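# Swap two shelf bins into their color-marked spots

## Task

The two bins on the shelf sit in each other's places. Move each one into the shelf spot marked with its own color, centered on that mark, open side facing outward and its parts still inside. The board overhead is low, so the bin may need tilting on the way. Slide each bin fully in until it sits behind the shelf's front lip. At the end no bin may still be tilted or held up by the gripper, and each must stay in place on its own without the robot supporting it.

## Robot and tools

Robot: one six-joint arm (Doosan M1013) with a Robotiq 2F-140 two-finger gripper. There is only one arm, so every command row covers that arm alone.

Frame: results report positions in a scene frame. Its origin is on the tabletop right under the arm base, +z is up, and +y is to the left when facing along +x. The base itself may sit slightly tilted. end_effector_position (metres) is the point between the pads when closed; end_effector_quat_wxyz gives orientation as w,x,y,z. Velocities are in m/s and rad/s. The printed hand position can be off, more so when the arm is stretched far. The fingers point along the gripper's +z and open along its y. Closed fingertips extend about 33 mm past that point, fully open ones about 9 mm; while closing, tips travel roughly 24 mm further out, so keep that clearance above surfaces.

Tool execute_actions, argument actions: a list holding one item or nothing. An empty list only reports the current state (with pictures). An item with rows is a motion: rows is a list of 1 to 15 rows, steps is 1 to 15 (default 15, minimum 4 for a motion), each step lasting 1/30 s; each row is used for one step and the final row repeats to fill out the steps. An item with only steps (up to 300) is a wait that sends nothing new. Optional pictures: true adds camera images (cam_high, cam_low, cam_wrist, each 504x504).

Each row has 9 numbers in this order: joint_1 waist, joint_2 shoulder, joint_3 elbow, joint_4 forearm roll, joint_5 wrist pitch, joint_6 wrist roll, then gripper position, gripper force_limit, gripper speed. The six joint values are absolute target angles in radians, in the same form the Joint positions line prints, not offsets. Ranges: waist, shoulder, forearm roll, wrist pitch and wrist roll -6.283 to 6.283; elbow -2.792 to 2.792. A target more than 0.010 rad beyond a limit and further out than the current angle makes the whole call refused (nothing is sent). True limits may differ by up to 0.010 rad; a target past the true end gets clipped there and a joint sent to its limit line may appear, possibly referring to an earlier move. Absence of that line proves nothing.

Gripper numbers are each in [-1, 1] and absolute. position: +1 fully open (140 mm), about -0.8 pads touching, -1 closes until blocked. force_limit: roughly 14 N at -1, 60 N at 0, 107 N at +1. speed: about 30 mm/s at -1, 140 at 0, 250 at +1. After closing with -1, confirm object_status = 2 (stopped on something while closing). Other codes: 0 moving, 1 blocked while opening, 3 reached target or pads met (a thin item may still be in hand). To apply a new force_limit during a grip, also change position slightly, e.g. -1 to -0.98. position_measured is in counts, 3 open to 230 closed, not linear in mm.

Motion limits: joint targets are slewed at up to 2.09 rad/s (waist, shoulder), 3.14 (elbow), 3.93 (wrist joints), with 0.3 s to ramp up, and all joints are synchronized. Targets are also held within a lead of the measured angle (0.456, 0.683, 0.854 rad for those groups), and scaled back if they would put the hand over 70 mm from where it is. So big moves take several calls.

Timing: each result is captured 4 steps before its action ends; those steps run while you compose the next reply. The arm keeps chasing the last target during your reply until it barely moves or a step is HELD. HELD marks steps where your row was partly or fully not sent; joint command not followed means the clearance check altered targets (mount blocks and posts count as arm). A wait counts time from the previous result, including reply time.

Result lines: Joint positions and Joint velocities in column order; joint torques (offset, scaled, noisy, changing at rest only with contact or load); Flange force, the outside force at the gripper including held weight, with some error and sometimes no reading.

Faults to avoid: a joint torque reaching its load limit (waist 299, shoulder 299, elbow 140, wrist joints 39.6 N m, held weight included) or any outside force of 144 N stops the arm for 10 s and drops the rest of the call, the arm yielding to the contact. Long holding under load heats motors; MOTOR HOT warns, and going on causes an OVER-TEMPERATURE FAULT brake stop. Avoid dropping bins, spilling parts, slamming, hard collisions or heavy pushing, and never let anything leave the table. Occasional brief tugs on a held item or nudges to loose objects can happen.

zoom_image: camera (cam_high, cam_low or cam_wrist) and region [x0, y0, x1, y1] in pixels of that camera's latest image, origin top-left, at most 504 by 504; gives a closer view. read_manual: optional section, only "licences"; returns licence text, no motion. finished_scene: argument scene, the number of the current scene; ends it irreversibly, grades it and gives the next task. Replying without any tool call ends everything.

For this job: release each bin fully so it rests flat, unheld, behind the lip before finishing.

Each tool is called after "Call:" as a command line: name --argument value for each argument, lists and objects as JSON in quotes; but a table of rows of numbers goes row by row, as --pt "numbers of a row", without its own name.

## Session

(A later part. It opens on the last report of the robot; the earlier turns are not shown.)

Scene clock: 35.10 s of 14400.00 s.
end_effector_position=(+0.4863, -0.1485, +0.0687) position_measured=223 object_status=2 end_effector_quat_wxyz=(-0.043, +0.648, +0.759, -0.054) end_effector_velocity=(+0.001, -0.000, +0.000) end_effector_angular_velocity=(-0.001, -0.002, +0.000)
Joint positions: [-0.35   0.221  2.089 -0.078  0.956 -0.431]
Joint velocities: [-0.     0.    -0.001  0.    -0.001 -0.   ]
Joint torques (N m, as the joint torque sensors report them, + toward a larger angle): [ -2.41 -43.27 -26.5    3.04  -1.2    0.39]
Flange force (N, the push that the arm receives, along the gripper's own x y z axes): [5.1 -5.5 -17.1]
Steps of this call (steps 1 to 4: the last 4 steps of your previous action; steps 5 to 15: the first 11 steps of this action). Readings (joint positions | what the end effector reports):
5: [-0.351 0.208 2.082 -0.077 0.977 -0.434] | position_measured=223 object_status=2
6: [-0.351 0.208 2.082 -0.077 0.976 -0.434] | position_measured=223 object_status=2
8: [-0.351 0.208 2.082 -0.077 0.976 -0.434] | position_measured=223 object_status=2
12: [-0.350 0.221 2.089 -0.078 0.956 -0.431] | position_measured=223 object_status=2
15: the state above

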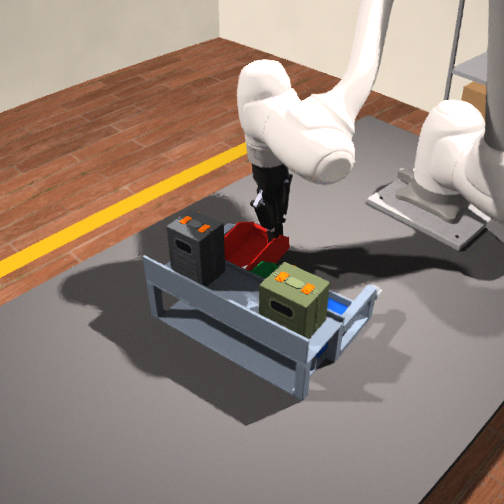

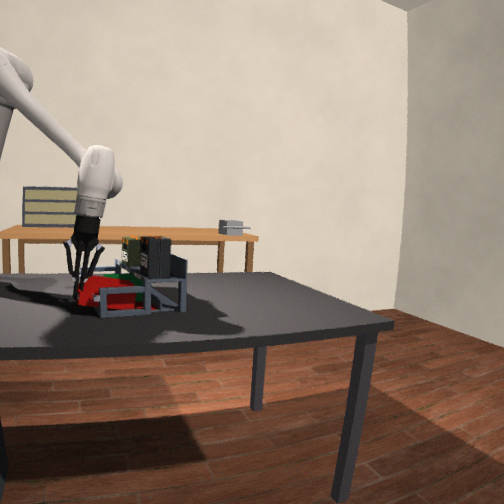

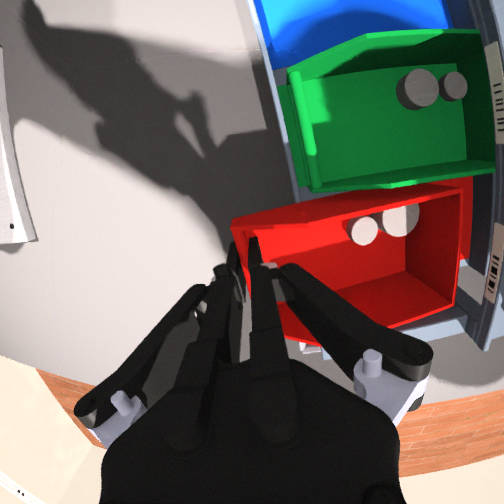

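Call:
execute_actions --actions '[{"rows":[[-0.35,0.2215,2.089,-0.078,0.9555,-0.431,-0.65,1,-0.5],[-0.35,0.2215,2.089,-0.078,0.9555,-0.431,-0.65,1,-0.5],[-0.35,0.2215,2.089,-0.078,0.9555,-0.431,-0.65,1,-0.5],[-0.35,0.2215,2.089,-0.078,0.9555,-0.431,-0.65,1,-0.5],[-0.35,0.2215,2.089,-0.078,0.9555,-0.431,-0.65,1,-0.5],[-0.35,0.2215,2.089,-0.078,0.9555,-0.431,-0.65,1,-0.5],[-0.35,0.214,2.081,-0.077,0.971,-0.432,-0.65,1,-0.5],[-0.35,0.214,2.081,-0.077,0.971,-0.432,-0.65,1,-0.5],[-0.35,0.214,2.081,-0.077,0.971,-0.432,-0.65,1,-0.5],[-0.349,0.2065,2.072,-0.076,0.9875,-0.433,-0.65,1,-0.5]]}]'

Call:
execute_actions --actions '[{"rows":[[-0.349,0.2065,2.072,-0.076,0.9875,-0.433,-1,1,-0.5]]}]'

Call:
execute_actions --actions '[{"rows":[[-0.349,0.2065,2.072,-0.076,0.9875,-0.433,-1,1,0],[-0.349,0.2065,2.072,-0.076,0.9875,-0.433,-1,1,0],[-0.349,0.2065,2.072,-0.076,0.9875,-0.433,-1,1,0],[-0.349,0.202,2.0685,-0.076,0.9955,-0.434,-1,1,0],[-0.349,0.202,2.0685,-0.076,0.9955,-0.434,-1,1,0],[-0.349,0.202,2.0685,-0.076,0.9955,-0.434,-1,1,0],[-0.3398,0.2174,2.0485,-0.0745,1.001,-0.426,-1,1,0],[-0.3398,0.2174,2.0485,-0.0745,1.001,-0.426,-1,1,0],[-0.3398,0.2174,2.0485,-0.0745,1.001,-0.426,-1,1,0],[-0.3308,0.2328,2.028,-0.073,1.0067,-0.419,-1,1,0],[-0.3308,0.2328,2.028,-0.073,1.0067,-0.419,-1,1,0],[-0.3308,0.2328,2.028,-0.073,1.0067,-0.419,-1,1,0],[-0.322,0.2482,2.0078,-0.0715,1.012,-0.411,-1,1,0]]}]'

Call:
execute_actions --actions '[{"rows":[[-0.3133,0.2637,1.9873,-0.07,1.018,-0.403,-1,1,0],[-0.3133,0.2637,1.9873,-0.07,1.018,-0.403,-1,1,0],[-0.3133,0.2637,1.9873,-0.07,1.018,-0.403,-1,1,0],[-0.3048,0.279,1.9667,-0.0685,1.0235,-0.396,-1,1,0],[-0.3048,0.279,1.9667,-0.0685,1.0235,-0.396,-1,1,0],[-0.3048,0.279,1.9667,-0.0685,1.0235,-0.396,-1,1,0],[-0.2965,0.2945,1.946,-0.067,1.029,-0.388,-1,1,0]]}]' --pictures true

Call:
zoom_image --camera "cam_low" --region '[50,220,200,330]'

Scene clock: 35.87 s of 14400.00 s.
end_effector_position=(+0.4877, -0.1487, +0.0788) position_measured=211 object_status=0 end_effector_quat_wxyz=(-0.044, +0.648, +0.758, -0.054) end_effector_velocity=(+0.025, +0.001, +0.130) end_effector_angular_velocity=(+0.004, +0.008, +0.014)
Joint positions: [-0.35   0.212  2.078 -0.077  0.978 -0.432]
Joint velocities: [ 0.015 -0.121 -0.15   0.016  0.278 -0.026]
Joint torques (N m, as the joint torque sensors report them, + toward a larger angle): [ -0.65 -76.67 -44.2    3.92   0.55  -0.04]
Flange force (N, the push that the arm receives, along the gripper's own x y z axes): [8.1 0.7 -5.5]
Steps of this call (steps 1 to 4: the last 4 steps of your previous action; steps 5 to 12: the robot went on to your last target; steps 13 to 23: the first 11 steps of this action). Readings (joint positions | what the end effector reports):
13: [-0.350 0.222 2.089 -0.078 0.955 -0.431] | position_measured=223 object_status=0
14: [-0.350 0.222 2.089 -0.078 0.955 -0.431] | position_measured=223 object_status=0
16: [-0.350 0.222 2.089 -0.078 0.955 -0.431] | position_measured=212 object_status=0
20: [-0.350 0.219 2.087 -0.078 0.962 -0.431] | position_measured=211 object_status=0
23: the state above

Scene clock: 36.37 s of 14400.00 s.
end_effector_position=(+0.4891, -0.1486, +0.0841) position_measured=224 object_status=0 end_effector_quat_wxyz=(-0.044, +0.648, +0.758, -0.053) end_effector_velocity=(+0.000, -0.000, +0.000) end_effector_angular_velocity=(-0.001, -0.000, +0.000)
Joint positions: [-0.349  0.207  2.072 -0.076  0.988 -0.433]
Joint velocities: [ 0.    -0.    -0.    -0.001  0.    -0.   ]
Joint torques (N m, as the joint torque sensors report them, + toward a larger angle): [  0.64 -49.77 -31.12   3.14   0.12   0.35]
Flange force (N, the push that the arm receives, along the gripper's own x y z axes): [-0.7 -4.2 -2.7]
Steps of this call (steps 1 to 4: the last 4 steps of your previous action; steps 5 to 15: the first 11 steps of this action). Readings (joint positions | what the end effector reports):
5: [-0.349 0.207 2.072 -0.076 0.987 -0.433] | position_measured=211 object_status=0
6: [-0.349 0.207 2.072 -0.076 0.988 -0.433] | position_measured=213 object_status=0
8: [-0.349 0.207 2.072 -0.076 0.988 -0.433] | position_measured=222 object_status=0
12: [-0.349 0.207 2.072 -0.076 0.988 -0.433] | position_measured=224 object_status=0
15: the state above

Scene clock: 36.87 s of 14400.00 s.
end_effector_position=(+0.5039, -0.1469, +0.0882) position_measured=224 object_status=2 end_effector_quat_wxyz=(-0.044, +0.647, +0.759, -0.054) end_effector_velocity=(+0.160, +0.023, +0.001) end_effector_angular_velocity=(+0.002, +0.011, +0.003)
Joint positions: [-0.337  0.221  2.043 -0.074  1.003 -0.424]
Joint velocities: [ 0.126  0.213 -0.281  0.021  0.086  0.106]
Joint torques (N m, as the joint torque sensors report them, + toward a larger angle): [  3.63 -34.56 -41.79   4.56  -1.04   0.18]
Flange force (N, the push that the arm receives, along the gripper's own x y z axes): [-2.5 -2.9 -1.8]
Steps of this call (steps 1 to 4: the last 4 steps of your previous action; steps 5 to 15: the first 11 steps of this action). Readings (joint positions | what the end effector reports):
5: [-0.349 0.207 2.072 -0.076 0.988 -0.433] | position_measured=224 object_status=2
6: [-0.349 0.207 2.072 -0.076 0.988 -0.433] | position_measured=224 object_status=2
8: [-0.349 0.206 2.072 -0.076 0.988 -0.433] | position_measured=224 object_status=2
12: [-0.347 0.205 2.064 -0.076 0.997 -0.433] | position_measured=224 object_status=2
15: the state above

Scene clock: 37.37 s of 14400.00 s.
end_effector_position=(+0.5593, -0.1381, +0.0869) position_measured=224 object_status=2 end_effector_quat_wxyz=(-0.044, +0.648, +0.758, -0.054) end_effector_velocity=(+0.000, +0.002, -0.001) end_effector_angular_velocity=(+0.001, +0.006, -0.000)
Joint positions: [-0.297  0.294  1.946 -0.067  1.029 -0.388]
Joint velocities: [ 0.004  0.004 -0.003 -0.     0.006  0.004]
Joint torques (N m, as the joint torque sensors report them, + toward a larger angle): [ -2.56 -64.86 -29.95   2.58   0.92  -0.37]
Flange force (N, the push that the arm receives, along the gripper's own x y z axes): [3.6 -2.0 -2.7]
Steps of this call (steps 1 to 4: the last 4 steps of your previous action; steps 5 to 15: the first 11 steps of this action). Readings (joint positions | what the end effector reports):
5: [-0.322 0.248 2.008 -0.071 1.012 -0.411] | position_measured=224 object_status=2
6: [-0.320 0.252 2.002 -0.071 1.014 -0.409] | position_measured=224 object_status=2
8: [-0.314 0.263 1.988 -0.070 1.018 -0.403] | position_measured=224 object_status=2
12: [-0.303 0.283 1.961 -0.068 1.025 -0.394] | position_measured=224 object_status=2
15: the state above

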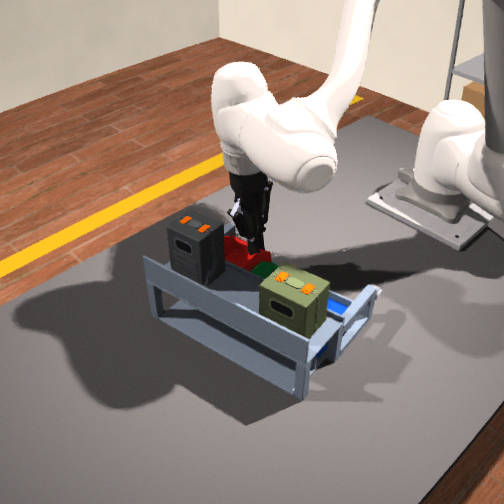

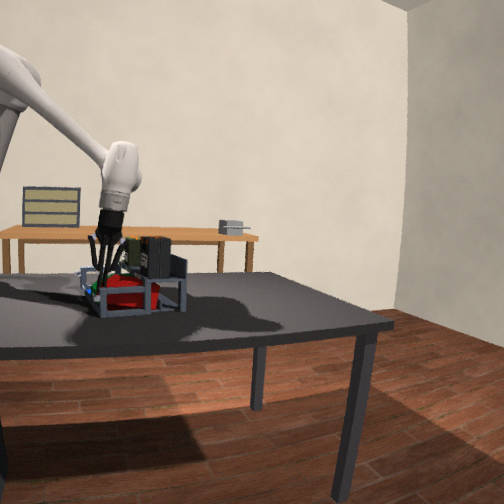

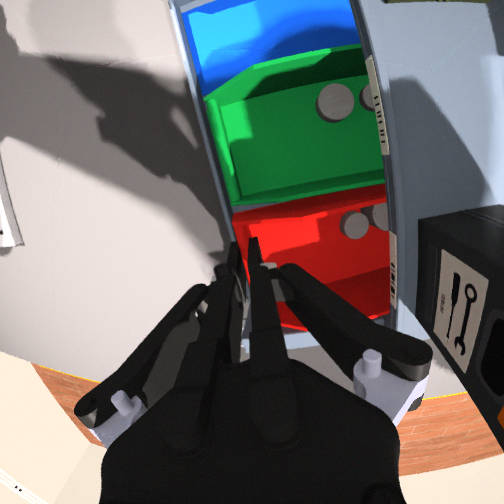

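Region (50, 220, 200, 330) of cam_low's 504x504 image, scaled by 3.360, with more detail than that image has; it fills the top 370 rows of this view, and the rest is white.

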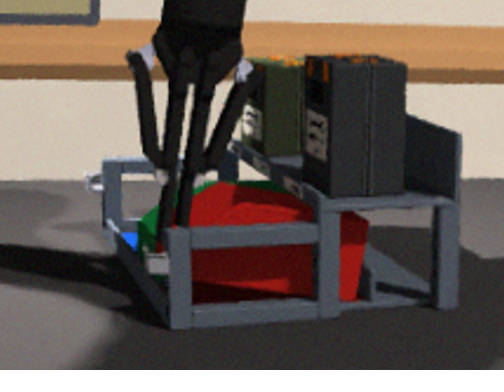

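Call:
execute_actions --actions '[{"rows":[[-0.304,0.2856,1.9664,-0.054,0.992,-0.402,-1,1,0],[-0.304,0.2856,1.9664,-0.054,0.992,-0.402,-1,1,0],[-0.304,0.2856,1.9664,-0.054,0.992,-0.402,-1,1,0],[-0.3115,0.2767,1.9868,-0.04,0.955,-0.417,-1,1,0],[-0.3115,0.2767,1.9868,-0.04,0.955,-0.417,-1,1,0],[-0.3115,0.2767,1.9868,-0.04,0.955,-0.417,-1,1,0],[-0.319,0.2678,2.0072,-0.027,0.918,-0.431,-1,1,0],[-0.319,0.2678,2.0072,-0.027,0.918,-0.431,-1,1,0],[-0.319,0.2678,2.0072,-0.027,0.918,-0.431,-1,1,0],[-0.3265,0.2589,2.0276,-0.013,0.881,-0.446,-1,1,0],[-0.3265,0.2589,2.0276,-0.013,0.881,-0.446,-1,1,0],[-0.3265,0.2589,2.0276,-0.013,0.881,-0.446,-1,1,0],[-0.334,0.25,2.048,0,0.8436,-0.46,-1,1,0]]}]'

Call:
execute_actions --actions '[{"rows":[[-0.334,0.25,2.048,0,0.8436,-0.46,-1,1,0],[-0.334,0.25,2.048,0,0.8436,-0.46,-1,1,0],[-0.334,0.25,2.048,0,0.8436,-0.46,-1,1,0],[-0.334,0.25,2.048,0,0.8436,-0.46,-0.55,1,-0.5]]}]'

Call:
execute_actions --actions '[{"rows":[[-0.334,0.222,2.028,0,0.8916,-0.46,-0.55,1,0],[-0.334,0.222,2.028,0,0.8916,-0.46,-0.55,1,0],[-0.334,0.222,2.028,0,0.8916,-0.46,-0.55,1,0],[-0.334,0.2,2.012,0,0.9296,-0.46,-0.55,1,0],[-0.334,0.2,2.012,0,0.9296,-0.46,-0.55,1,0],[-0.334,0.2,2.012,0,0.9296,-0.46,-0.55,1,0],[-0.334,0.178,1.995,0,0.9686,-0.46,-0.55,1,0]]}]' --pictures true

Call:
zoom_image --camera "cam_low" --region '[50,220,200,330]'

Scene clock: 38.03 s of 14400.00 s.
end_effector_position=(+0.5565, -0.1385, +0.0730) position_measured=224 object_status=2 end_effector_quat_wxyz=(-0.015, +0.650, +0.760, -0.018) end_effector_velocity=(-0.005, -0.003, -0.048) end_effector_angular_velocity=(+0.052, -0.368, -0.011)
Joint positions: [-0.321  0.266  2.012 -0.023  0.909 -0.435]
Joint velocities: [-0.095 -0.113  0.256  0.184 -0.484 -0.195]
Joint torques (N m, as the joint torque sensors report them, + toward a larger angle): [ -5.15 -64.86 -22.82   2.26   0.26   0.08]
Flange force (N, the push that the arm receives, along the gripper's own x y z axes): [2.2 5.9 -1.2]
Steps of this call (steps 1 to 4: the last 4 steps of your previous action; steps 5 to 9: the robot went on to your last target; steps 10 to 20: the first 11 steps of this action). Readings (joint positions | what the end effector reports):
10: [-0.296 0.294 1.946 -0.067 1.029 -0.388] | position_measured=224 object_status=2
11: [-0.298 0.293 1.949 -0.064 1.022 -0.390] | position_measured=224 object_status=2
13: [-0.303 0.287 1.965 -0.055 0.995 -0.401] | position_measured=224 object_status=2
17: [-0.313 0.275 1.992 -0.037 0.946 -0.420] | position_measured=224 object_status=2
20: the state above

Scene clock: 38.53 s of 14400.00 s.
end_effector_position=(+0.5547, -0.1394, +0.0666) position_measured=199 object_status=0 end_effector_quat_wxyz=(+0.001, +0.651, +0.759, -0.001) end_effector_velocity=(-0.000, +0.000, -0.000) end_effector_angular_velocity=(+0.000, +0.001, -0.001)
Joint positions: [-0.334  0.25   2.048  0.     0.844 -0.46 ]
Joint velocities: [-0.     0.001  0.     0.     0.     0.001]
Joint torques (N m, as the joint torque sensors report them, + toward a larger angle): [ -1.79 -56.39 -29.43   2.91   0.67   0.01]
Flange force (N, the push that the arm receives, along the gripper's own x y z axes): [1.5 3.5 -0.4]
Steps of this call (steps 1 to 4: the last 4 steps of your previous action; steps 5 to 15: the first 11 steps of this action). Readings (joint positions | what the end effector reports):
5: [-0.333 0.251 2.047 -0.001 0.846 -0.459] | position_measured=224 object_status=2
6: [-0.334 0.250 2.048 -0.000 0.844 -0.460] | position_measured=224 object_status=2
8: [-0.334 0.250 2.048 -0.000 0.844 -0.460] | position_measured=224 object_status=0
12: [-0.334 0.250 2.048 0.000 0.844 -0.460] | position_measured=209 object_status=0
15: the state above

Scene clock: 39.03 s of 14400.00 s.
end_effector_position=(+0.5543, -0.1391, +0.1311) position_measured=199 object_status=3 end_effector_quat_wxyz=(+0.002, +0.651, +0.759, -0.001) end_effector_velocity=(-0.009, +0.003, +0.002) end_effector_angular_velocity=(+0.007, +0.021, -0.001)
Joint positions: [-0.334  0.178  1.995  0.     0.968 -0.46 ]
Joint velocities: [ 0.    -0.004  0.001  0.     0.026  0.001]
Joint torques (N m, as the joint torque sensors report them, + toward a larger angle): [ -6.09 -28.91 -23.73   1.75   0.48   0.09]
Flange force (N, the push that the arm receives, along the gripper's own x y z axes): [4.2 4.0 1.5]
Steps of this call (steps 1 to 4: the last 4 steps of your previous action; steps 5 to 15: the first 11 steps of this action). Readings (joint positions | what the end effector reports):
5: [-0.334 0.250 2.048 0.000 0.844 -0.460] | position_measured=199 object_status=0
6: [-0.334 0.246 2.046 0.000 0.850 -0.460] | position_measured=199 object_status=3
8: [-0.334 0.226 2.030 0.000 0.885 -0.460] | position_measured=199 object_status=3
12: [-0.334 0.195 2.009 0.000 0.939 -0.460] | position_measured=199 object_status=3
15: the state above

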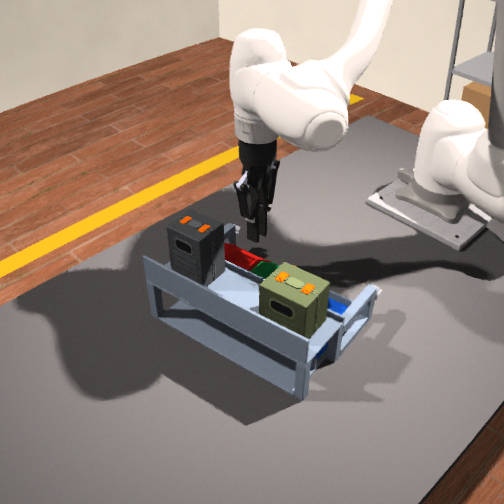

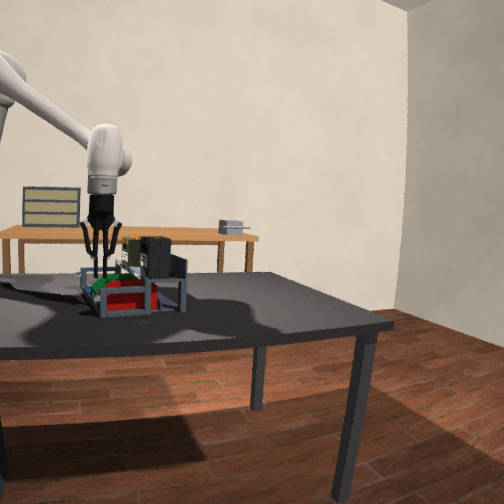

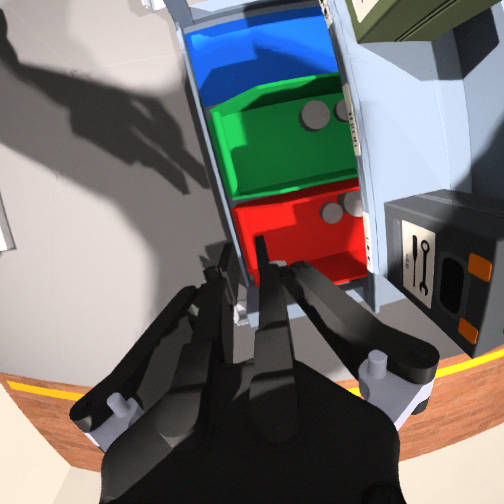

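Region (50, 220, 200, 330) of cam_low's 504x504 image, scaled by 3.360, with more detail than that image has; it fills the top 370 rows of this view, and the rest is white.

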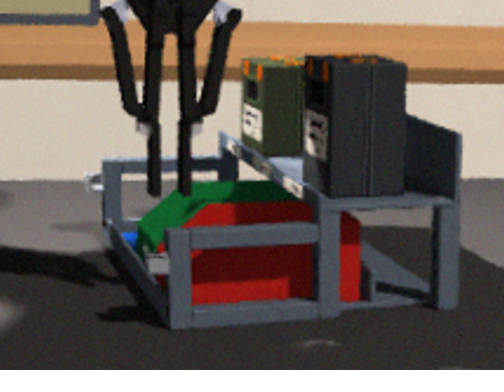

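Call:
finished_scene --scene 2

The scene is finished: the task was done.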